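# Set the coat stand upright inside the yellow-taped area

## Task

Put the coat stand upright so that each of its four feet rests fully within the yellow tape boundary and none touches the tape. It must not topple or be left leaning, because either counts as failure. It must stand by itself at the end, since a stand held in place by the robot is not accepted. Finally, release it and move the robot away from it.

## Robot and tools

ROBOT. The robot is a Hello Robot Stretch 3 with a single arm. It has a two-wheeled base 0.33 m long and 0.34 m wide, a lift that slides up and down a mast, and a telescoping arm that reaches out to the robot's right side. The arm cannot move forward, so you shift the gripper forward or back by driving the base. The base cannot move sideways. An on-the-spot turn pivots about the point midway between the drive wheels, 0.05 m behind the front edge. With the arm retracted and the wrist folded, a turn sweeps a circle of radius 0.28 m. An unfolded, level gripper reaches beyond that circle, so check clearance before turning.

FRAMES. The base frame has its origin on the floor between the drive wheels, with x forward, y left and z up. hand_pose is reported in this frame, at the point where the closed fingertips meet. The odometry frame is the base frame as it was when the scene started. Heading runs from -3.142 to 3.142 and is positive to the left.

execute_actions takes "actions", a list run in order. An empty list only returns the current state and images. Each action can hold "robot", "steps" (1 to 450 control steps at 30 per second) and "until" (valid only together with steps, and it ends the action early once every condition holds). An action with only steps is a wait. "robot" is one command, a list of up to 8 commands that run in sequence, or {"stop": true}, which brakes everything and clears the queue. A command may contain:
- base: exactly one key. translate_m is an offset in metres, forward positive, absolute value at most 1. rotate_rad is an offset in radians, counter-clockwise (left) positive, absolute value at most 3.2. Both are counted from where the base is when that command begins.
- joints: absolute targets by name for the one arm, head and gripper. lift_m is arm height, 0 to 1.1 m. arm_m is extension, 0 to 0.52 m. wrist_yaw_rad ranges -1.345 to 4.42; 0 points along the arm, positive swings toward the front, and 3.0 folds it over the base. wrist_pitch_rad ranges -1.57 to 0.451, with 0 level and negative tipping the fingertips down. wrist_roll_rad ranges -2.911 to 2.911. gripper_m ranges -0.089 to 0.179, and higher is wider. The real fingertip gap is smaller than this value, by about 0.007 nearly closed and 0.025 fully open. head_pan_rad ranges -3.953 to 1.73; 0 faces forward, positive turns left, and -1.57 looks along the arm. head_tilt_rad ranges -1.53 to 0.419, with negative looking down. Joints you leave out keep their old targets.
- contact_limits: {"arm_m": n}, where n is a motor_effort percentage from 1 to 100. The arm halts once its effort reaches n. Smaller values are gentler, but a value that is too small stops the arm right away.
- pause_s: a wait of up to 15 s, used inside a queue.
Motions named in one command start together and keep running past the end of the action. A new command takes over immediately and throws away the rest of any older queue. Each command in a queue waits until the previous one has ended done. If any value is invalid, the whole call is rejected and nothing from it runs. To wait until everything has finished, use steps 450 with until {"robot": {"status": "ended"}}. You can also compare fields, for example {"lift_m": [">", 0.3]} or {"base_status": ["!=", "moving"]}.

zoom_image takes camera (head_camera, nav_camera or wrist_camera) and region [x0, y0, x1, y1] in pixels of that camera's latest image, measured from its top-left corner. The region can be at most 504 by 504. head_camera is 896x504, nav_camera 672x504 and wrist_camera 644x364. The head cameras move with head pan and tilt.

finished_scene takes scene, the current scene's number. It ends the scene for good, so call it only once the stand is upright, released and everything has stopped moving.

SPEED. The base is fast only when the arm is stowed: lift_m below 0.30, arm_m below 0.03 and wrist_yaw_rad above 2.54. Otherwise it is capped at 0.10 m/s and 0.63 rad/s.

GRIPPING. To grasp, send a gripper_m smaller than the object's width. To release, open at least 0.02 past the value at which contact began. The gripper's reading and its done status do not show whether an object is held, so confirm with the cameras. Squeezing too hard makes the gripper ease off, and objects can then slip.

WRIST SAFETY. Fold or unfold the wrist only with lift_m between 0.32 and 0.95, wrist_pitch_rad -0.4 and roll near 0. When wrist_yaw_rad is below -0.4, keep pitch at -0.5 or lower.

RESULT LINES. base_status shows progress, for example moving (translate_m +0.12 of +0.30). joint_goals and joint_status list each joint's goal and state. Status words are moving, done, off_target (came to rest short of the goal and may still be pushing), contact_stop (the lift or arm pushed hard and then went slack), time_out, stopped, not_commanded and torque_fault (a wrist servo is off for 10 s and goes limp). The line robot: refusals, queue, queue_left counts refused goals and shows the queue state. Lines starting refused: or dropped: name the failing item, counting from 0. on_its_own appears when the robot has changed a goal by itself, a joint is slack or off, or base_tilt differs by 3 degrees or more from its starting value. measured_speeds, motor_effort (percent, with the peak in brackets, fairly noisy), base_odometry, turned_by_wheels, turned_by_imu and base_tilt are also reported. lidar_m gives 12 distances taken 0.17 m above the floor, starting straight ahead and going counter-clockwise, with - meaning nothing seen. wrist_depth_mm and head_depth_mm are 7x7 grids of median depths.

AVOID. Tipping is a risk if the arm presses on something solid while the gripper is above about 0.45 m, if you push a second time after a contact_stop, or if you drive while holding or pushing something fixed. If tilt appears, reverse the last move in small steps, pull the gripper free and lower lift_m to about 0.2. Do not drop, slam or knock over the stand, and avoid hard collisions or prolonged pushing. Loose objects may be nudged now and then by outside disturbances. Before finishing, open the gripper, back away from the stand and wait until all motion has ended.

Each tool is called after "Emit:" by a JSON object that holds its "api" and its "payload".

## Session

Emit:
{"api": "execute_actions", "payload": {"actions": []}}

Scene clock: 0.00 s.
robot.base_odometry: x=+0.000 y=+0.000 heading=+0.000 (m, m, rad; robot's odometry frame)
robot.turned_by_wheels: +0.000 (rad since the last result)
robot.turned_by_imu: +0.000 (rad since the last result)
robot.base_tilt: forward=+0.1 right=-1.8 (deg)
robot.lidar_m: 1.15 2.66 1.94 1.60 1.89 1.20 1.49 1.20 1.86 1.87 1.92 2.37
robot.head_depth_mm: 1783 2636 3469 3450 3407 3372 2387 / 1776 2624 3407 3456 2702 2728 2363 / 1813 2340 3401 3331 2690 2643 2275 / 1803 2348 3348 3342 2640 2607 2371 / 1817 2331 3286 3249 2604 2592 2358 / 1804 2510 3254 3230 2568 2545 2326 / 1804 2517 3268 3249 2545 2517 2341
robot.base_status: not_commanded
robot.joint_positions: lift_m=+0.508 arm_m=+0.002 wrist_yaw_rad=+3.085 wrist_pitch_rad=-0.592 wrist_roll_rad=-0.018 gripper_m=+0.037 head_pan_rad=-0.012 head_tilt_rad=-0.018
robot.joint_goals: lift_m=+0.508 arm_m=+0.002 wrist_yaw_rad=+3.085 wrist_pitch_rad=-0.592 wrist_roll_rad=-0.018 gripper_m=+0.037 head_pan_rad=-0.012 head_tilt_rad=-0.018
robot.joint_status: lift_m=not_commanded arm_m=not_commanded wrist_yaw_rad=not_commanded wrist_pitch_rad=not_commanded wrist_roll_rad=not_commanded gripper_m=not_commanded head_pan_rad=not_commanded head_tilt_rad=not_commanded
robot.measured_speeds: translate_m=+0.000 rotate_rad=+0.000 lift_m=+0.000 arm_m=+0.000 wrist_yaw_rad=+0.000 wrist_pitch_rad=+0.000 wrist_roll_rad=+0.000 head_pan_rad=+0.000 head_tilt_rad=+0.000
robot: refusals=0 queue=idle queue_left=0
robot.motor_effort: left_wheel=+0 right_wheel=+0 lift_m=+43 arm_m=+0 wrist_yaw_rad=+0 wrist_pitch_rad=+6 wrist_roll_rad=+0 gripper_m=+0 head_pan_rad=+0 head_tilt_rad=+3 (%)
robot.hand_pose: x=-0.0100 y=+0.0521 z=+0.4837 quat_wxyz=(+0.224, +0.675, +0.189, +0.677) (m; robot's base frame)
robot.wrist_depth_mm: - - - - - - - / - - - - - - - / - - - - - - - / 923 922 903 918 927 903 899 / 821 795 799 789 823 785 794 / 703 702 728 693 - 684 688 / 626 633 - - 614 607 607
pictures: head_camera (sideways: a quarter turn clockwise sets it upright), nav_camera (sideways: a quarter turn counterclockwise sets it upright), wrist_camera
Images, in order (width x height): head_camera 896x504, nav_camera 672x504, wrist_camera 644x364.

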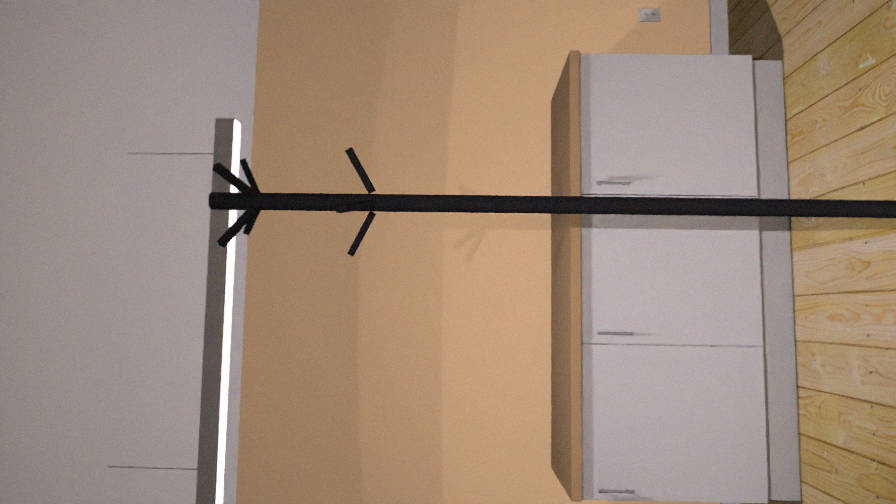

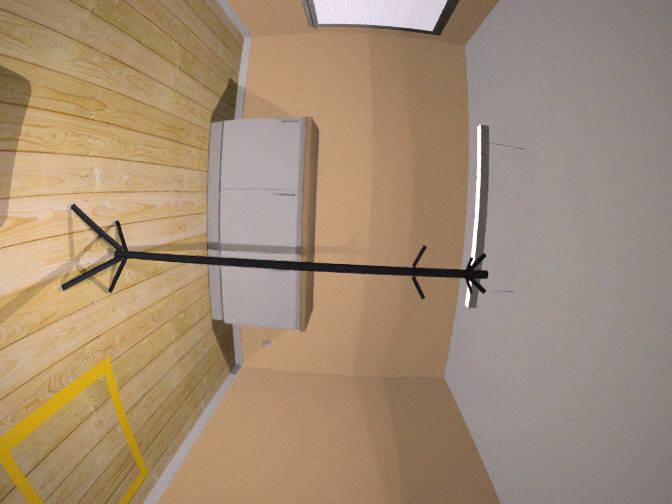

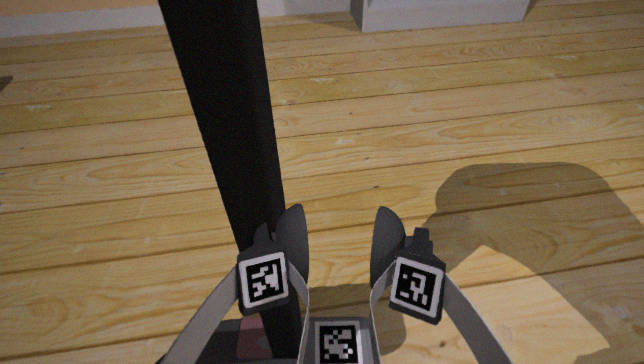

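Emit:
{"api": "execute_actions", "payload": {"actions": [{"robot":[{"joints":{"head_pan_rad":-0.5,"head_tilt_rad":-0.75,"wrist_pitch_rad":-0.4}},{"joints":{"wrist_yaw_rad":0,"gripper_m":0.17}},{"joints":{"wrist_pitch_rad":0}}],"steps":300,"until":{"robot":{"status":"ended"}}}]}}

Scene clock: 9.63 s.
robot.base_odometry: x=+0.000 y=+0.000 heading=+0.000 (m, m, rad; robot's odometry frame)
robot.turned_by_wheels: +0.000 (rad since the last result)
robot.turned_by_imu: +0.000 (rad since the last result)
robot.base_tilt: forward=+0.1 right=-1.7 (deg)
robot.lidar_m: 1.15 2.66 1.94 1.60 1.88 1.20 1.49 1.21 1.86 1.88 1.92 2.38
robot.head_depth_mm: 2085 2261 2439 2023 1630 1361 1177 / 2309 2534 2637 2007 1638 1383 1186 / 2627 2995 2699 2023 1643 1372 1180 / 3072 3323 2709 2050 1633 1375 1183 / 3211 3524 2688 2049 1660 1379 1190 / 2907 2751 2724 2052 1614 1384 1189 / 2421 2561 2673 1995 1619 1389 1186
robot.base_status: not_commanded
robot.joint_positions: lift_m=+0.508 arm_m=+0.002 wrist_yaw_rad=+0.003 wrist_pitch_rad=-0.025 wrist_roll_rad=-0.018 gripper_m=+0.170 head_pan_rad=-0.493 head_tilt_rad=-0.740
robot.joint_goals: lift_m=+0.508 arm_m=+0.002 wrist_yaw_rad=+0.000 wrist_pitch_rad=+0.000 wrist_roll_rad=-0.018 gripper_m=+0.170 head_pan_rad=-0.500 head_tilt_rad=-0.750
robot.joint_status: lift_m=not_commanded arm_m=not_commanded wrist_yaw_rad=done wrist_pitch_rad=done wrist_roll_rad=not_commanded gripper_m=done head_pan_rad=done head_tilt_rad=done
robot.measured_speeds: translate_m=+0.000 rotate_rad=+0.000 lift_m=+0.000 arm_m=+0.000 wrist_yaw_rad=+0.000 wrist_pitch_rad=+0.000 wrist_roll_rad=+0.000 head_pan_rad=+0.000 head_tilt_rad=+0.000
robot: refusals=0 queue=done queue_left=0
robot.motor_effort: left_wheel=-1(1) right_wheel=+0(0) lift_m=+43(44) arm_m=-1(1) wrist_yaw_rad=-2(3) wrist_pitch_rad=+12(16) wrist_roll_rad=+0(0) gripper_m=+0(84) head_pan_rad=-3(31) head_tilt_rad=-5(40) (%)
robot.hand_pose: x=-0.0206 y=-0.4024 z=+0.6160 quat_wxyz=(+0.714, +0.010, -0.700, -0.008) (m; robot's base frame)
robot.wrist_depth_mm: - - - - - - - / - - - - - - - / - - - - - - - / - - - - - - - / - - - - - - - / - - - - - - - / - - - - - - -
pictures: head_camera (sideways: a quarter turn clockwise sets it upright), nav_camera (sideways: a quarter turn counterclockwise sets it upright), wrist_camera
camera_calibration (this result's frames):
head_camera: T_world_to_cam=[[-0.583883, 0.283905, -0.760578, 1.01197], [0.419825, 0.907456, 0.0164382, -0.0243674], [0.694858, -0.309712, -0.649039, 0.797856], [0, 0, 0, 1]] pos_world=[0.0467063, -0.0180859, 1.28792]
nav_camera: T_world_to_cam=[[0.637317, -0.314974, 0.703291, -0.880771], [-0.474666, -0.879418, 0.0362847, 0.00572442], [0.607058, -0.356953, -0.709975, 0.877141], [0, 0, 0, 1]] pos_world=[0.0315718, 0.0407124, 1.24198]
wrist_camera: T_world_to_cam=[[-0.997579, -0.0568698, 0.0400136, -0.0600847], [-0.0519246, 0.226492, -0.972628, 0.718854], [0.0462504, -0.972351, -0.228897, -0.0876932], [0, 0, 0, 1]] pos_world=[-0.0185573, -0.251501, 0.681509]
Images, in order (width x height): head_camera 896x504, nav_camera 672x504, wrist_camera 644x364.

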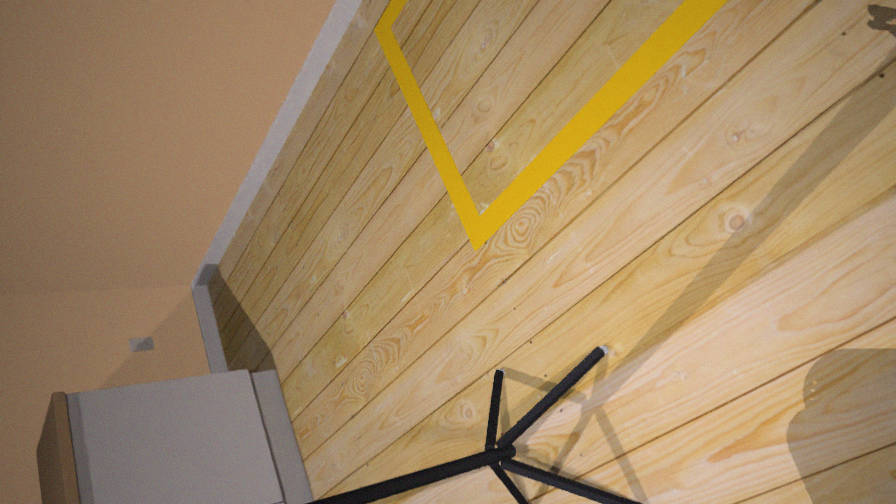

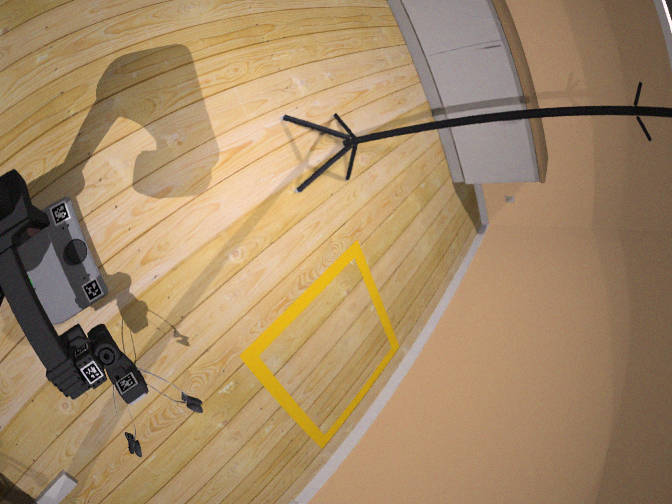

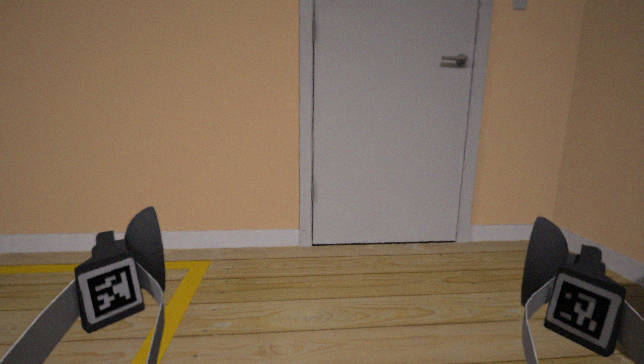

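Emit:
{"api": "execute_actions", "payload": {"actions": [{"robot":[{"base":{"rotate_rad":0.243},"joints":{"head_pan_rad":-1.57,"head_tilt_rad":-0.9,"lift_m":0.8}},{"base":{"translate_m":0.665}},{"base":{"rotate_rad":1.057}}],"steps":450,"until":{"robot":{"status":"ended"}}}]}}

Scene clock: 38.07 s.
robot.base_odometry: x=+0.645 y=+0.160 heading=+1.300 (m, m, rad; robot's odometry frame)
robot.turned_by_wheels: +1.300 (rad since the last result)
robot.turned_by_imu: +1.286 (rad since the last result)
robot.base_tilt: forward=+0.1 right=-1.9 (deg)
robot.lidar_m: 1.56 1.50 1.94 1.79 1.88 1.83 2.00 1.97 2.11 0.53 1.98 2.33
robot.head_depth_mm: 2794 2670 2062 1720 1460 - - / 2633 2578 2099 1715 1457 - - / 540 2179 1939 1648 - - 1100 / 1893 2167 2105 1741 1440 1254 1130 / 1833 2109 2128 1742 1482 1286 1133 / 1757 2008 2135 1742 1478 1288 1141 / 1685 1925 2125 1758 1483 1293 1136
robot.base_status: done (rotate_rad +1.0569 of +1.0570)
robot.joint_positions: lift_m=+0.799 arm_m=+0.002 wrist_yaw_rad=+0.002 wrist_pitch_rad=-0.024 wrist_roll_rad=-0.018 gripper_m=+0.170 head_pan_rad=-1.563 head_tilt_rad=-0.889
robot.joint_goals: lift_m=+0.800 arm_m=+0.002 wrist_yaw_rad=+0.000 wrist_pitch_rad=+0.000 wrist_roll_rad=-0.018 gripper_m=+0.170 head_pan_rad=-1.570 head_tilt_rad=-0.900
robot.joint_status: lift_m=done arm_m=not_commanded wrist_yaw_rad=done wrist_pitch_rad=done wrist_roll_rad=not_commanded gripper_m=done head_pan_rad=done head_tilt_rad=done
robot.measured_speeds: translate_m=+0.000 rotate_rad=+0.000 lift_m=+0.000 arm_m=+0.000 wrist_yaw_rad=+0.000 wrist_pitch_rad=+0.000 wrist_roll_rad=+0.000 head_pan_rad=+0.000 head_tilt_rad=+0.000
robot: refusals=0 queue=done queue_left=0
robot.motor_effort: left_wheel=-4(10) right_wheel=+4(10) lift_m=+63(65) arm_m=+0(0) wrist_yaw_rad=-2(3) wrist_pitch_rad=+12(12) wrist_roll_rad=+0(0) gripper_m=+0(0) head_pan_rad=-3(39) head_tilt_rad=-5(22) (%)
robot.hand_pose: x=-0.0208 y=-0.4025 z=+0.9080 quat_wxyz=(+0.714, +0.010, -0.700, -0.008) (m; robot's base frame)
robot.wrist_depth_mm: - - - - - - - / - - - - - - - / - - - - - - - / - - - - - - - / - - - - - - - / - - - - - - - / - - - - - - -
pictures: head_camera (sideways: a quarter turn clockwise sets it upright), nav_camera (sideways: a quarter turn counterclockwise sets it upright), wrist_camera
camera_calibration (this result's frames):
head_camera: T_world_to_cam=[[-0.0319425, 0.753937, -0.656169, 0.872539], [0.997631, 0.064073, 0.0250548, -0.0391059], [0.0609325, -0.653814, -0.754198, 0.938493], [0, 0, 0, 1]] pos_world=[0.00969963, -0.0417343, 1.28132]
nav_camera: T_world_to_cam=[[0.0302561, -0.806566, 0.590369, -0.729931], [-0.999284, -0.0109866, 0.0362029, 0.00903815], [-0.0227139, -0.591042, -0.806321, 1.00627], [0, 0, 0, 1]] pos_world=[0.0539728, 0.00610808, 1.24198]
wrist_camera: T_world_to_cam=[[-0.997638, -0.0557712, 0.0401017, -0.0716718], [-0.0516865, 0.224946, -0.972999, 1.00251], [0.0452446, -0.972774, -0.227297, -0.0225586], [0, 0, 0, 1]] pos_world=[-0.0186657, -0.251452, 0.973188]
Images, in order (width x height): head_camera 896x504, nav_camera 672x504, wrist_camera 644x364.

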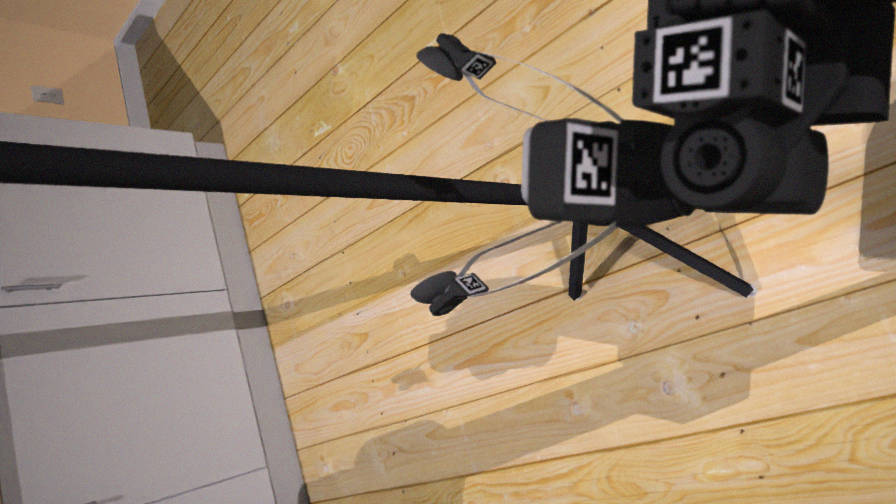

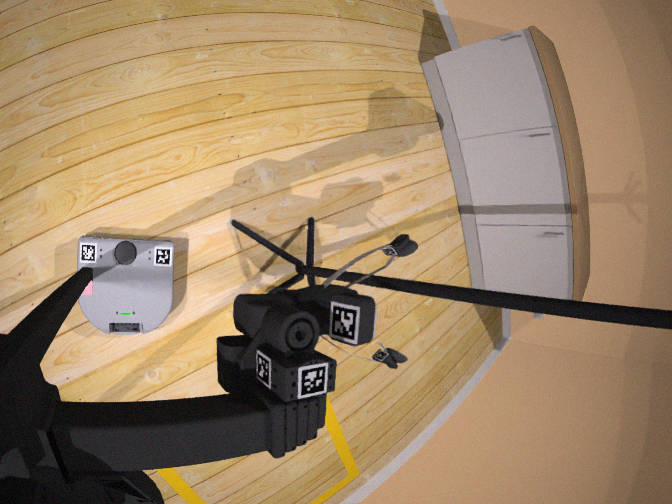

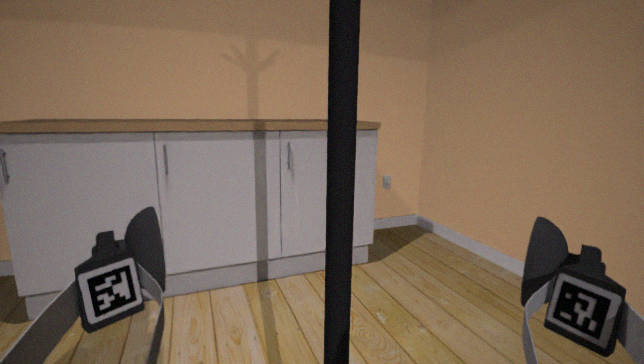

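Emit:
{"api": "execute_actions", "payload": {"actions": [{"robot":[{"joints":{"arm_m":0.2}},{"joints":{"gripper_m":0.06}}],"steps":450,"until":{"robot":{"status":"ended"}}}]}}

Scene clock: 45.33 s.
robot.base_odometry: x=+0.645 y=+0.160 heading=+1.300 (m, m, rad; robot's odometry frame)
robot.turned_by_wheels: +0.000 (rad since the last result)
robot.turned_by_imu: +0.000 (rad since the last result)
robot.base_tilt: forward=+0.1 right=-1.9 (deg)
robot.lidar_m: 1.56 1.50 1.94 1.79 1.88 1.83 1.99 1.96 2.11 0.53 1.98 2.33
robot.head_depth_mm: 2770 2708 2130 - 1433 1241 1109 / 2617 2582 2167 - 1453 1245 1125 / 541 2167 684 - 1404 1275 1125 / 1868 2164 2131 1741 1438 1254 1124 / 1808 2092 2134 1752 1480 1283 1131 / 1754 2007 2140 1773 1483 1287 1133 / 1688 1912 2144 1770 1491 1288 1141
robot.base_status: done (rotate_rad +1.0569 of +1.0570)
robot.joint_positions: lift_m=+0.799 arm_m=+0.200 wrist_yaw_rad=+0.002 wrist_pitch_rad=-0.023 wrist_roll_rad=-0.018 gripper_m=+0.060 head_pan_rad=-1.563 head_tilt_rad=-0.889
robot.joint_goals: lift_m=+0.800 arm_m=+0.200 wrist_yaw_rad=+0.000 wrist_pitch_rad=+0.000 wrist_roll_rad=-0.018 gripper_m=+0.060 head_pan_rad=-1.570 head_tilt_rad=-0.900
robot.joint_status: lift_m=done arm_m=done wrist_yaw_rad=done wrist_pitch_rad=done wrist_roll_rad=not_commanded gripper_m=done head_pan_rad=done head_tilt_rad=done
robot.measured_speeds: translate_m=+0.000 rotate_rad=+0.000 lift_m=+0.000 arm_m=+0.000 wrist_yaw_rad=+0.000 wrist_pitch_rad=+0.000 wrist_roll_rad=+0.000 head_pan_rad=+0.000 head_tilt_rad=+0.000
robot: refusals=0 queue=done queue_left=0
robot.motor_effort: left_wheel=-4(4) right_wheel=+4(4) lift_m=+63(63) arm_m=+4(3) wrist_yaw_rad=-2(3) wrist_pitch_rad=+12(12) wrist_roll_rad=+0(0) gripper_m=-1(83) head_pan_rad=-3(3) head_tilt_rad=-5(5) (%)
robot.hand_pose: x=-0.0209 y=-0.6003 z=+0.9080 quat_wxyz=(+0.714, +0.009, -0.700, -0.008) (m; robot's base frame)
robot.wrist_depth_mm: - - - 166 - - - / - - - 172 - - - / - - - 176 - - - / - - - 181 - - - / - - - 187 - - - / - - - 193 - - - / - - - 200 - - -
pictures: head_camera (sideways: a quarter turn clockwise sets it upright), nav_camera (sideways: a quarter turn counterclockwise sets it upright), wrist_camera
camera_calibration (this result's frames):
head_camera: T_world_to_cam=[[-0.0318717, 0.753984, -0.65612, 0.872474], [0.997637, 0.0639773, 0.0250585, -0.0391108], [0.0608705, -0.65377, -0.754241, 0.938549], [0, 0, 0, 1]] pos_world=[0.00969568, -0.0417332, 1.28132]
nav_camera: T_world_to_cam=[[0.0301804, -0.806608, 0.590316, -0.729861], [-0.999285, -0.0108947, 0.0362027, 0.00903844], [-0.02277, -0.590987, -0.80636, 1.00632], [0, 0, 0, 1]] pos_world=[0.0539734, 0.00610751, 1.24198]
wrist_camera: T_world_to_cam=[[-0.997659, -0.0553917, 0.0401063, -0.0825781], [-0.0516015, 0.224881, -0.973019, 1.04701], [0.044878, -0.972811, -0.227212, -0.215086], [0, 0, 0, 1]] pos_world=[-0.0187052, -0.449264, 0.973198]
Images, in order (width x height): head_camera 896x504, nav_camera 672x504, wrist_camera 644x364.

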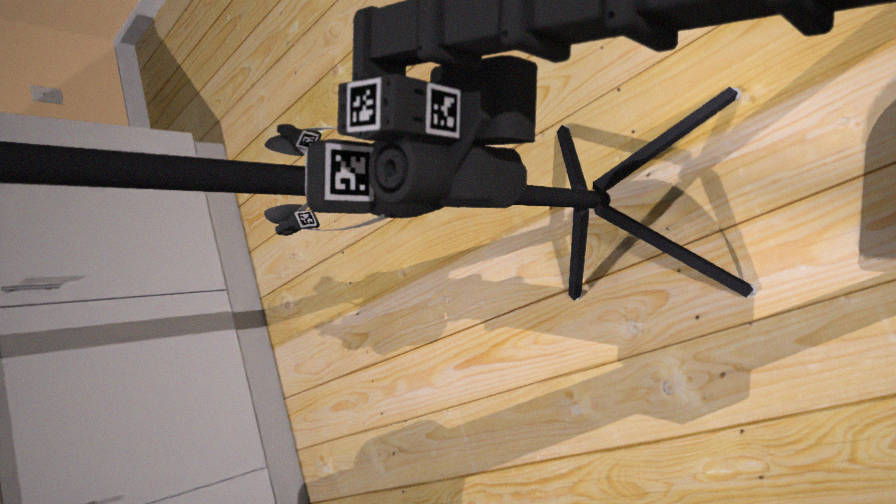

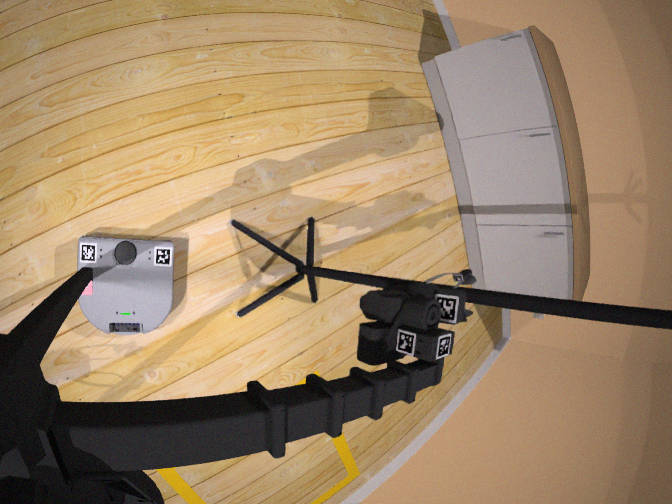

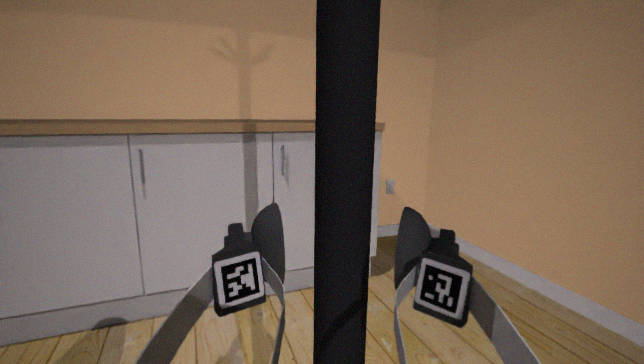

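Emit:
{"api": "execute_actions", "payload": {"actions": [{"robot":[{"joints":{"arm_m":0.235,"lift_m":0.2}},{"joints":{"gripper_m":-0.02}},{"base":{"translate_m":-0.2}}],"steps":450,"until":{"robot":{"status":"ended"}}}]}}

Scene clock: 60.67 s.
robot.base_odometry: x=+0.592 y=-0.033 heading=+1.300 (m, m, rad; robot's odometry frame)
robot.turned_by_wheels: +0.000 (rad since the last result)
robot.turned_by_imu: +0.000 (rad since the last result)
robot.base_tilt: forward=+0.2 right=-1.9 (deg)
robot.lidar_m: 1.76 1.67 2.14 1.77 1.69 2.22 1.81 1.78 1.92 0.53 2.06 2.21
robot.head_depth_mm: 2571 2585 2083 1716 1458 1269 1118 / 2753 2685 2112 1718 1473 1276 1125 / 2582 2506 2035 1686 1425 1207 1129 / 1933 2254 2070 1706 1409 1244 1134 / 1892 2180 2132 1749 1484 1291 1133 / 1818 2072 2140 1768 1488 1285 1135 / 1765 1992 2138 1768 1486 1290 1140
robot.base_status: done (translate_m -0.2000 of -0.2000)
robot.joint_positions: lift_m=+0.201 arm_m=+0.235 wrist_yaw_rad=+0.122 wrist_pitch_rad=-0.023 wrist_roll_rad=-0.018 gripper_m=-0.019 head_pan_rad=-1.563 head_tilt_rad=-0.890
robot.joint_goals: lift_m=+0.200 arm_m=+0.235 wrist_yaw_rad=+0.124 wrist_pitch_rad=+0.000 wrist_roll_rad=-0.018 gripper_m=-0.020 head_pan_rad=-1.570 head_tilt_rad=-0.900
robot.joint_status: lift_m=done arm_m=done wrist_yaw_rad=done wrist_pitch_rad=done wrist_roll_rad=not_commanded gripper_m=done head_pan_rad=done head_tilt_rad=done
robot.measured_speeds: translate_m=+0.000 rotate_rad=+0.000 lift_m=+0.000 arm_m=+0.000 wrist_yaw_rad=+0.000 wrist_pitch_rad=+0.000 wrist_roll_rad=+0.000 head_pan_rad=+0.000 head_tilt_rad=+0.000
robot: refusals=0 queue=done queue_left=0
robot.on_its_own: wrist_yaw_rad is held at +0.124, not at your +0.000, by its stall guard, which is not easing now
robot.motor_effort: left_wheel=-1(17) right_wheel=-1(44) lift_m=+25(63) arm_m=-1(3) wrist_yaw_rad=+1(53) wrist_pitch_rad=+11(12) wrist_roll_rad=+0(0) gripper_m=-18(92) head_pan_rad=-3(3) head_tilt_rad=-5(6) (%)
robot.hand_pose: x=+0.0096 y=-0.6338 z=+0.3093 quat_wxyz=(+0.713, +0.051, -0.698, +0.035) (m; robot's base frame)
robot.wrist_depth_mm: - - - 129 - - - / - - - 133 - - - / - - - 137 - - - / - - - 142 - - - / - - - 145 - - - / 743 757 819 150 - 758 775 / 576 582 578 157 561 584 597
pictures: head_camera (sideways: a quarter turn clockwise sets it upright), nav_camera (sideways: a quarter turn counterclockwise sets it upright), wrist_camera
camera_calibration (this result's frames):
head_camera: T_world_to_cam=[[-0.0318703, 0.75452, -0.655503, 0.871671], [0.997637, 0.0639495, 0.0251046, -0.0391707], [0.060861, -0.653154, -0.754775, 0.939244], [0, 0, 0, 1]] pos_world=[0.00969525, -0.0417164, 1.28128]
nav_camera: T_world_to_cam=[[0.0301782, -0.80709, 0.589656, -0.729002], [-0.999285, -0.0109171, 0.0362, 0.00904195], [-0.0227794, -0.590327, -0.806842, 1.00695], [0, 0, 0, 1]] pos_world=[0.053973, 0.00615613, 1.24198]
wrist_camera: T_world_to_cam=[[-0.983882, -0.174273, 0.0400731, -0.105393], [-0.0780076, 0.216636, -0.973131, 0.468672], [0.160909, -0.960572, -0.226739, -0.378554], [0, 0, 0, 1]] pos_world=[-0.0062216, -0.483526, 0.37447]
Images, in order (width x height): head_camera 896x504, nav_camera 672x504, wrist_camera 644x364.

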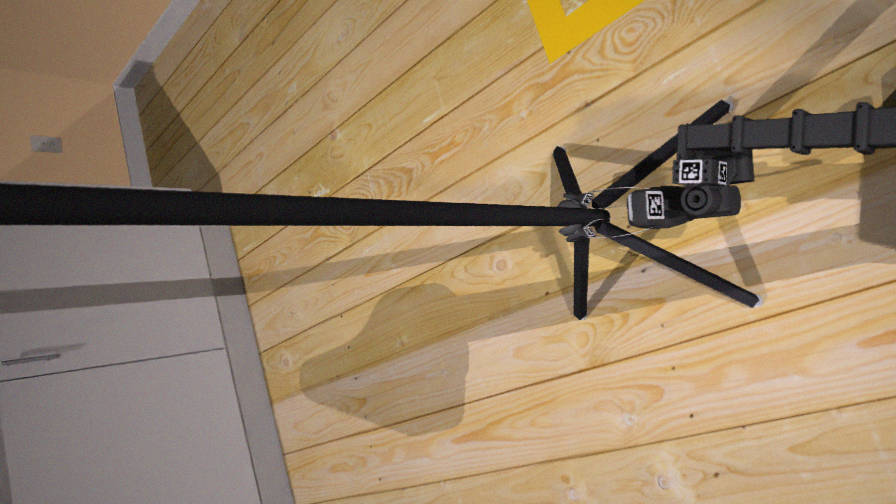

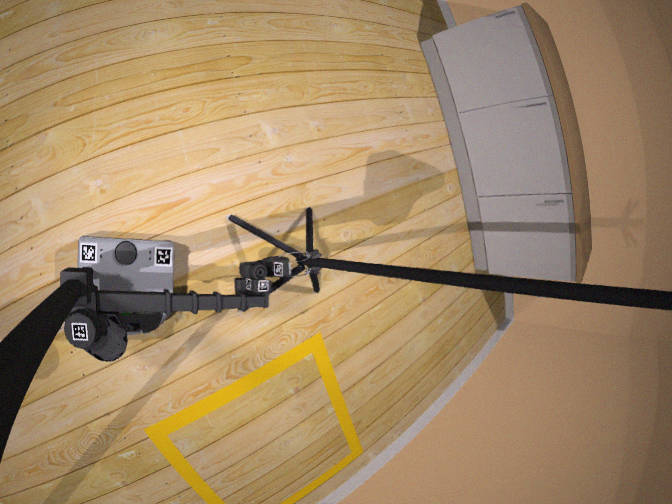

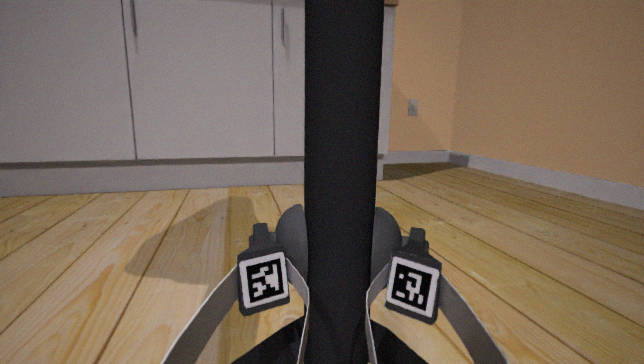

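Emit:
{"api": "execute_actions", "payload": {"actions": [{"robot":[{"base":{"translate_m":-0.09},"joints":{"wrist_yaw_rad":0.55,"arm_m":0.27}},{"base":{"translate_m":-0.08},"joints":{"wrist_yaw_rad":1.05,"arm_m":0.33}},{"base":{"translate_m":-0.9}}],"steps":450,"until":{"robot":{"status":"ended"}}}]}}

Scene clock: 69.17 s.
robot.base_odometry: x=+0.568 y=-0.120 heading=+1.300 (m, m, rad; robot's odometry frame)
robot.turned_by_wheels: +0.000 (rad since the last result)
robot.turned_by_imu: +0.000 (rad since the last result)
robot.base_tilt: forward=+0.2 right=-1.8 (deg)
robot.lidar_m: 1.85 1.75 2.23 1.79 1.63 2.16 1.72 1.70 1.83 0.56 0.56 2.24
robot.head_depth_mm: 2468 2545 2085 1713 1455 1263 1120 / 2814 2675 2078 1723 1469 1285 1129 / 2723 2685 2106 1731 1471 1226 1125 / 2022 2322 2110 1727 1418 1261 1131 / 562 2088 2000 1657 1432 1260 1130 / 1860 2113 2140 1744 1484 1287 1139 / 1794 2043 2142 1762 1493 1293 1134
robot.base_status: done (translate_m -0.0900 of -0.0900)
robot.joint_positions: lift_m=+0.201 arm_m=+0.270 wrist_yaw_rad=+0.573 wrist_pitch_rad=-0.022 wrist_roll_rad=-0.018 gripper_m=-0.019 head_pan_rad=-1.563 head_tilt_rad=-0.890
robot.joint_goals: lift_m=+0.200 arm_m=+0.270 wrist_yaw_rad=+0.550 wrist_pitch_rad=+0.000 wrist_roll_rad=-0.018 gripper_m=-0.020 head_pan_rad=-1.570 head_tilt_rad=-0.900
robot.joint_status: lift_m=done arm_m=done wrist_yaw_rad=off_target wrist_pitch_rad=done wrist_roll_rad=not_commanded gripper_m=done head_pan_rad=done head_tilt_rad=done
robot.measured_speeds: translate_m=+0.000 rotate_rad=+0.000 lift_m=+0.000 arm_m=+0.000 wrist_yaw_rad=-0.010 wrist_pitch_rad=+0.000 wrist_roll_rad=+0.000 head_pan_rad=+0.000 head_tilt_rad=+0.000
robot: refusals=0 queue=dropped queue_left=0
robot.on_its_own: wrist_yaw_rad is at rest, and its effort (-17) is outside its rest range (-12 to +12)
robot.motor_effort: left_wheel=+3(32) right_wheel=-9(50) lift_m=+24(24) arm_m=+0(15) wrist_yaw_rad=-17(65) wrist_pitch_rad=+11(11) wrist_roll_rad=+0(0) gripper_m=-18(24) head_pan_rad=-3(3) head_tilt_rad=-5(5) (%)
robot.hand_pose: x=+0.1171 y=-0.6299 z=+0.3095 quat_wxyz=(+0.687, +0.206, -0.670, +0.194) (m; robot's base frame)
robot.wrist_depth_mm: - - - 139 - - - / - - - 143 - - - / - - - 147 - - - / - - - 152 - - - / - - - 155 - - - / 747 758 818 161 - 792 778 / 573 581 584 167 214 584 594
pictures: head_camera (sideways: a quarter turn clockwise sets it upright), nav_camera (sideways: a quarter turn counterclockwise sets it upright), wrist_camera
dropped: robot: command 0 of its queue: wrist_yaw_rad: off_target
camera_calibration (this result's frames):
head_camera: T_world_to_cam=[[-0.0317946, 0.75454, -0.655484, 0.871645], [0.997644, 0.0638486, 0.025106, -0.0391726], [0.0607952, -0.653141, -0.754792, 0.939266], [0, 0, 0, 1]] pos_world=[0.00969106, -0.0417163, 1.28128]
nav_camera: T_world_to_cam=[[0.0300972, -0.807108, 0.589636, -0.728975], [-0.999286, -0.0108176, 0.0361999, 0.00904207], [-0.0228388, -0.590304, -0.806858, 1.00697], [0, 0, 0, 1]] pos_world=[0.0539737, 0.00615285, 1.24198]
wrist_camera: T_world_to_cam=[[-0.809785, -0.585354, 0.0401129, -0.278372], [-0.164122, 0.160349, -0.97332, 0.451106], [0.563304, -0.794764, -0.225918, -0.335019], [0, 0, 0, 1]] pos_world=[0.0373325, -0.501542, 0.37455]
Images, in order (width x height): head_camera 896x504, nav_camera 672x504, wrist_camera 644x364.

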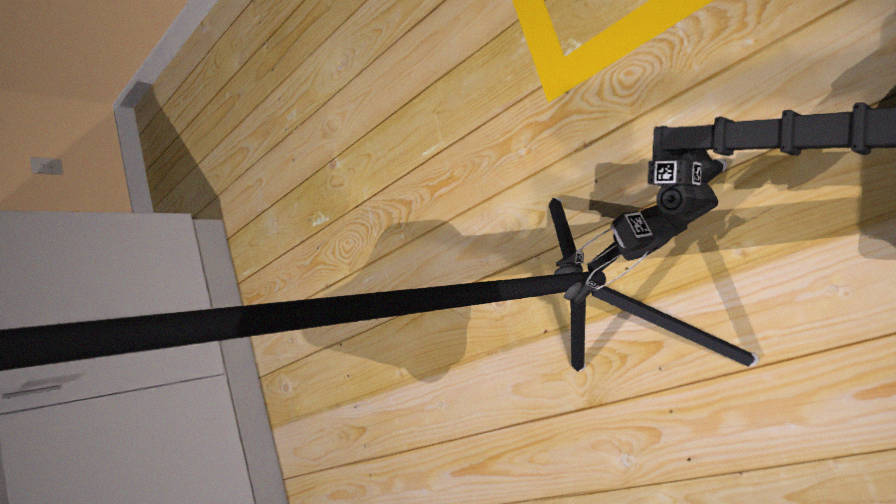

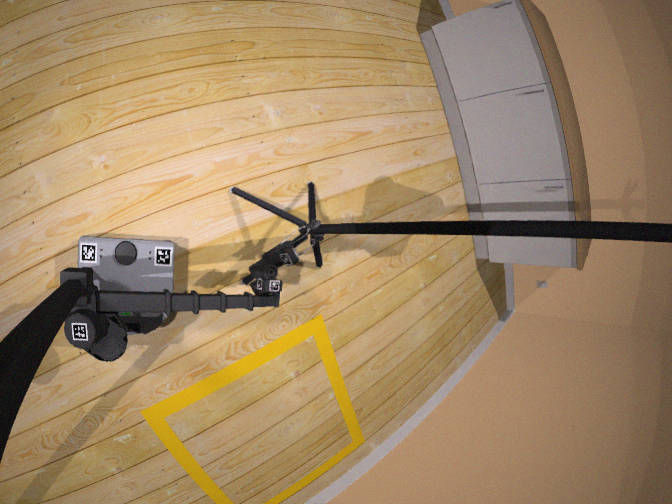

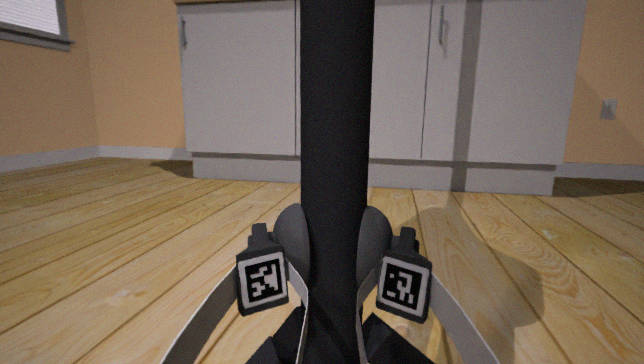

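Emit:
{"api": "execute_actions", "payload": {"actions": [{"robot":{"base":{"translate_m":-1.0},"joints":{"gripper_m":-0.05}},"steps":20},{"robot":{"joints":{"wrist_yaw_rad":0.95,"arm_m":0.31}},"steps":450,"until":{"robot":{"status":"ended"}}}]}}

Scene clock: 83.83 s.
robot.base_odometry: x=+0.300 y=-1.083 heading=+1.300 (m, m, rad; robot's odometry frame)
robot.turned_by_wheels: +0.000 (rad since the last result)
robot.turned_by_imu: -0.002 (rad since the last result)
robot.base_tilt: forward=+0.0 right=-1.8 (deg)
robot.lidar_m: 2.85 2.67 2.08 1.26 1.63 0.99 0.80 0.79 0.85 1.26 2.53 1.16
robot.head_depth_mm: 1122 1220 1349 1483 1456 1271 1124 / 1319 1473 1634 1687 1462 1286 1125 / 1608 1827 1981 1747 1471 1254 1127 / 2055 2404 2098 1744 1511 1263 1127 / 2796 2741 2110 1753 1483 1286 1141 / 2817 2730 2118 1744 1476 1285 1138 / 2660 2636 2132 1753 1481 1287 1143
robot.base_status: done (translate_m -1.0000 of -1.0000)
robot.joint_positions: lift_m=+0.201 arm_m=+0.310 wrist_yaw_rad=+0.947 wrist_pitch_rad=-0.021 wrist_roll_rad=-0.018 gripper_m=-0.049 head_pan_rad=-1.563 head_tilt_rad=-0.890
robot.joint_goals: lift_m=+0.200 arm_m=+0.310 wrist_yaw_rad=+0.950 wrist_pitch_rad=+0.000 wrist_roll_rad=-0.018 gripper_m=-0.050 head_pan_rad=-1.570 head_tilt_rad=-0.900
robot.joint_status: lift_m=done arm_m=done wrist_yaw_rad=done wrist_pitch_rad=done wrist_roll_rad=not_commanded gripper_m=done head_pan_rad=done head_tilt_rad=done
robot.measured_speeds: translate_m=+0.000 rotate_rad=+0.000 lift_m=+0.000 arm_m=+0.000 wrist_yaw_rad=+0.000 wrist_pitch_rad=+0.000 wrist_roll_rad=+0.000 head_pan_rad=+0.000 head_tilt_rad=+0.000
robot: refusals=0 queue=done queue_left=0
robot.motor_effort: left_wheel=-3(20) right_wheel=+4(49) lift_m=+24(24) arm_m=+4(12) wrist_yaw_rad=+3(67) wrist_pitch_rad=+11(11) wrist_roll_rad=+0(0) gripper_m=-18(100) head_pan_rad=-3(2) head_tilt_rad=-5(5) (%)
robot.hand_pose: x=+0.1861 y=-0.6041 z=+0.3098 quat_wxyz=(+0.639, +0.326, -0.620, +0.318) (m; robot's base frame)
robot.wrist_depth_mm: - - - - - - - / - - - - - - - / - - - - - - - / - - - - - - - / - - - - - - - / 765 751 754 - 792 796 767 / 588 588 586 583 592 596 591
pictures: head_camera (sideways: a quarter turn clockwise sets it upright), nav_camera (sideways: a quarter turn counterclockwise sets it upright), wrist_camera
camera_calibration (this result's frames):
head_camera: T_world_to_cam=[[-0.0317907, 0.75454, -0.655484, 0.871645], [0.997644, 0.0638434, 0.025106, -0.0391726], [0.0607918, -0.653141, -0.754792, 0.939266], [0, 0, 0, 1]] pos_world=[0.00969084, -0.0417163, 1.28128]
nav_camera: T_world_to_cam=[[0.030093, -0.807108, 0.589636, -0.728975], [-0.999286, -0.0108123, 0.0361999, 0.00904207], [-0.0228419, -0.590304, -0.806858, 1.00697], [0, 0, 0, 1]] pos_world=[0.0539737, 0.00615259, 1.24198]
wrist_camera: T_world_to_cam=[[-0.539935, -0.840748, 0.0401634, -0.411956], [-0.21066, 0.0887815, -0.973519, 0.424001], [0.814919, -0.534098, -0.225048, -0.242948], [0, 0, 0, 1]] pos_world=[0.0648733, -0.513752, 0.374643]
Images, in order (width x height): head_camera 896x504, nav_camera 672x504, wrist_camera 644x364.

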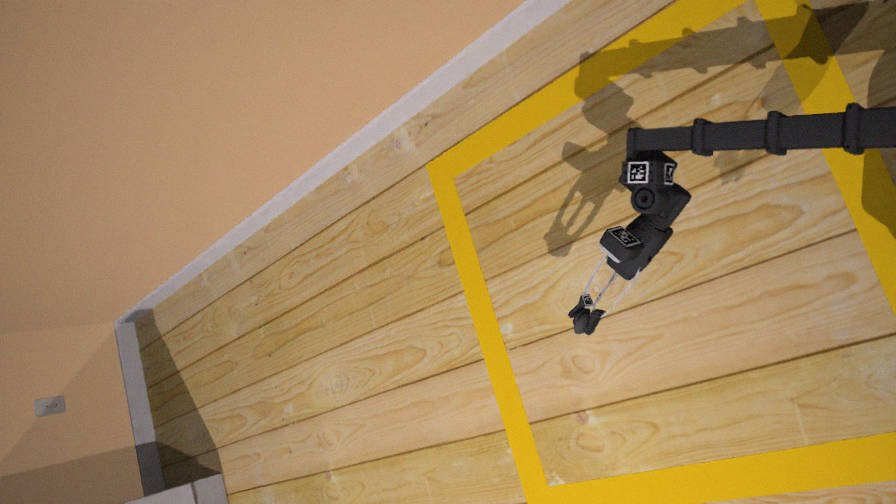

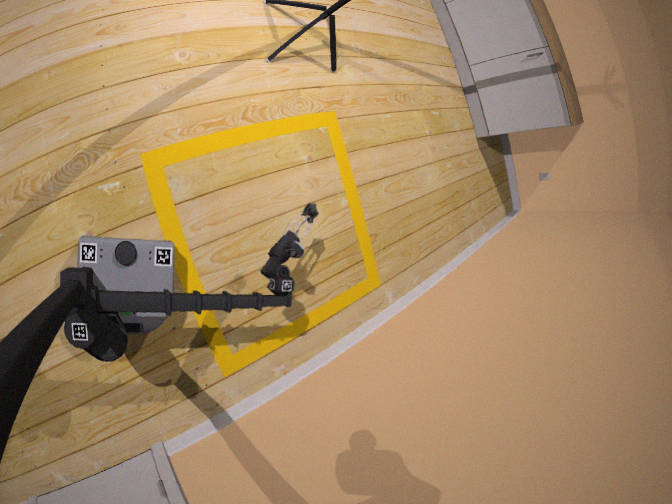

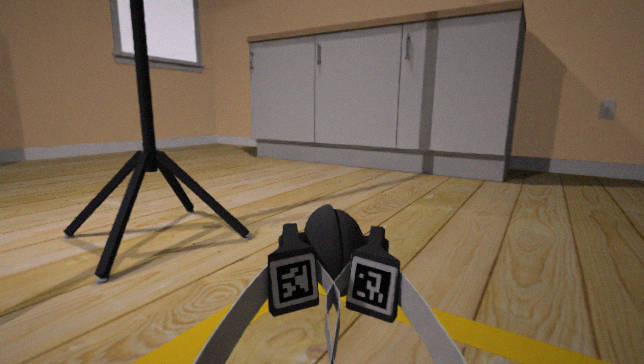

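Emit:
{"api": "execute_actions", "payload": {"actions": [{"robot":[{"base":{"translate_m":1.0},"joints":{"gripper_m":0.17,"arm_m":0.1,"wrist_yaw_rad":0}},{"base":{"translate_m":0.12}}],"steps":450,"until":{"robot":{"status":"ended"}}}]}}

Scene clock: 102.83 s.
robot.base_odometry: x=+0.600 y=-0.004 heading=+1.300 (m, m, rad; robot's odometry frame)
robot.turned_by_wheels: +0.000 (rad since the last result)
robot.turned_by_imu: +0.004 (rad since the last result)
robot.base_tilt: forward=+0.2 right=-2.0 (deg)
robot.lidar_m: 1.72 1.65 2.11 1.78 1.71 2.23 1.84 1.81 1.95 0.53 2.06 2.52
robot.head_depth_mm: 2626 2652 2081 1715 1461 1269 1116 / 2780 2687 2075 1730 1458 1247 1134 / 546 2375 1995 1689 1407 1274 1093 / 1964 2274 2131 1734 1435 1272 1129 / 1880 2152 2131 1743 1478 1283 1132 / 1822 2078 2144 1760 1489 1284 1137 / 1769 1997 2157 1759 1503 1293 1146
robot.base_status: done (translate_m +0.1200 of +0.1200)
robot.joint_positions: lift_m=+0.201 arm_m=+0.100 wrist_yaw_rad=+0.002 wrist_pitch_rad=-0.021 wrist_roll_rad=-0.018 gripper_m=+0.170 head_pan_rad=-1.563 head_tilt_rad=-0.890
robot.joint_goals: lift_m=+0.200 arm_m=+0.100 wrist_yaw_rad=+0.000 wrist_pitch_rad=+0.000 wrist_roll_rad=-0.018 gripper_m=+0.170 head_pan_rad=-1.570 head_tilt_rad=-0.900
robot.joint_status: lift_m=done arm_m=done wrist_yaw_rad=done wrist_pitch_rad=done wrist_roll_rad=not_commanded gripper_m=done head_pan_rad=done head_tilt_rad=done
robot.measured_speeds: translate_m=+0.000 rotate_rad=+0.000 lift_m=+0.000 arm_m=+0.000 wrist_yaw_rad=+0.000 wrist_pitch_rad=+0.000 wrist_roll_rad=+0.000 head_pan_rad=+0.000 head_tilt_rad=+0.000
robot: refusals=0 queue=done queue_left=0
robot.motor_effort: left_wheel=-4(6) right_wheel=+4(11) lift_m=+24(25) arm_m=-5(2) wrist_yaw_rad=-2(3) wrist_pitch_rad=+10(10) wrist_roll_rad=+0(0) gripper_m=+0(84) head_pan_rad=-3(3) head_tilt_rad=-5(5) (%)
robot.hand_pose: x=-0.0209 y=-0.5009 z=+0.3098 quat_wxyz=(+0.714, +0.009, -0.700, -0.007) (m; robot's base frame)
robot.wrist_depth_mm: - - - - - - - / - - - - - - - / - - - - - - - / - - - - - - - / - - - 318 - - - / 777 704 682 287 778 775 817 / 559 578 427 593 537 597 538
pictures: head_camera (sideways: a quarter turn clockwise sets it upright), nav_camera (sideways: a quarter turn counterclockwise sets it upright), wrist_camera
camera_calibration (this result's frames):
head_camera: T_world_to_cam=[[-0.0317908, 0.75454, -0.655484, 0.871645], [0.997644, 0.0638435, 0.025106, -0.0391726], [0.0607919, -0.653141, -0.754792, 0.939266], [0, 0, 0, 1]] pos_world=[0.00969084, -0.0417163, 1.28128]
nav_camera: T_world_to_cam=[[0.0300931, -0.807108, 0.589636, -0.728975], [-0.999286, -0.0108124, 0.0361999, 0.00904207], [-0.0228419, -0.590304, -0.806858, 1.00697], [0, 0, 0, 1]] pos_world=[0.0539737, 0.0061526, 1.24198]
wrist_camera: T_world_to_cam=[[-0.997656, -0.05541, 0.040163, -0.0530812], [-0.0515609, 0.222714, -0.973519, 0.441656], [0.0449978, -0.973308, -0.225048, -0.255275], [0, 0, 0, 1]] pos_world=[-0.0186977, -0.349765, 0.374644]
Images, in order (width x height): head_camera 896x504, nav_camera 672x504, wrist_camera 644x364.

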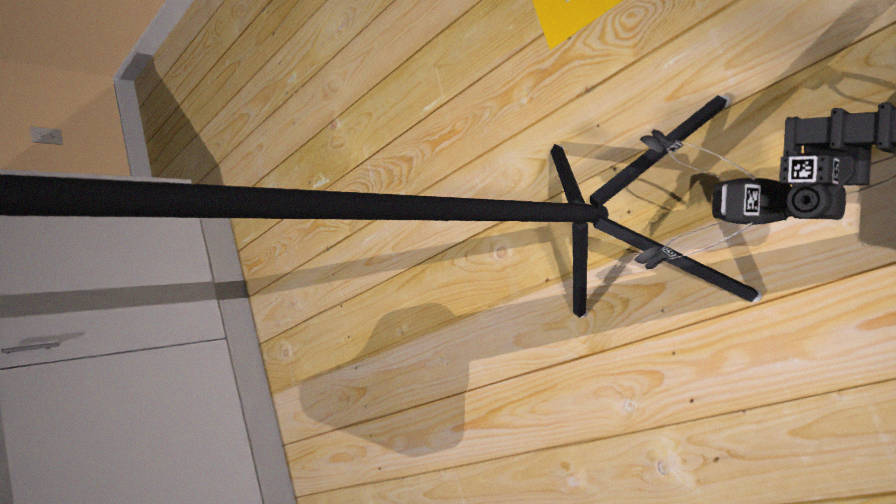

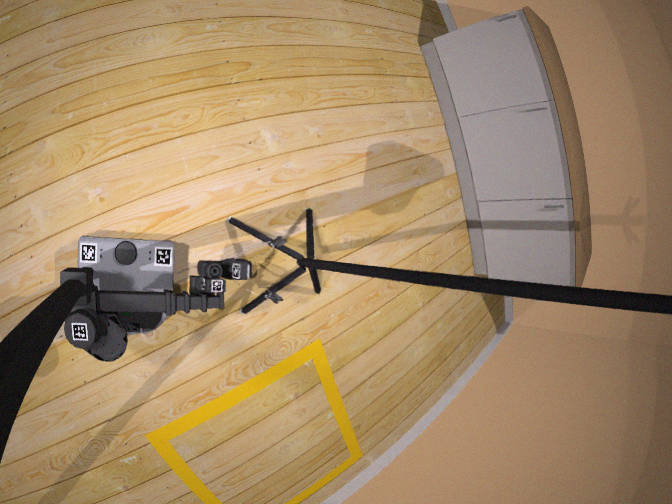

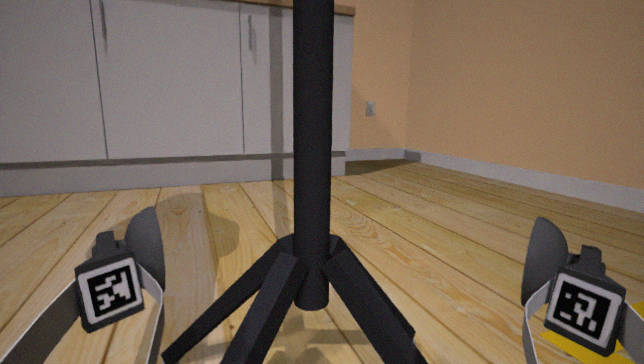

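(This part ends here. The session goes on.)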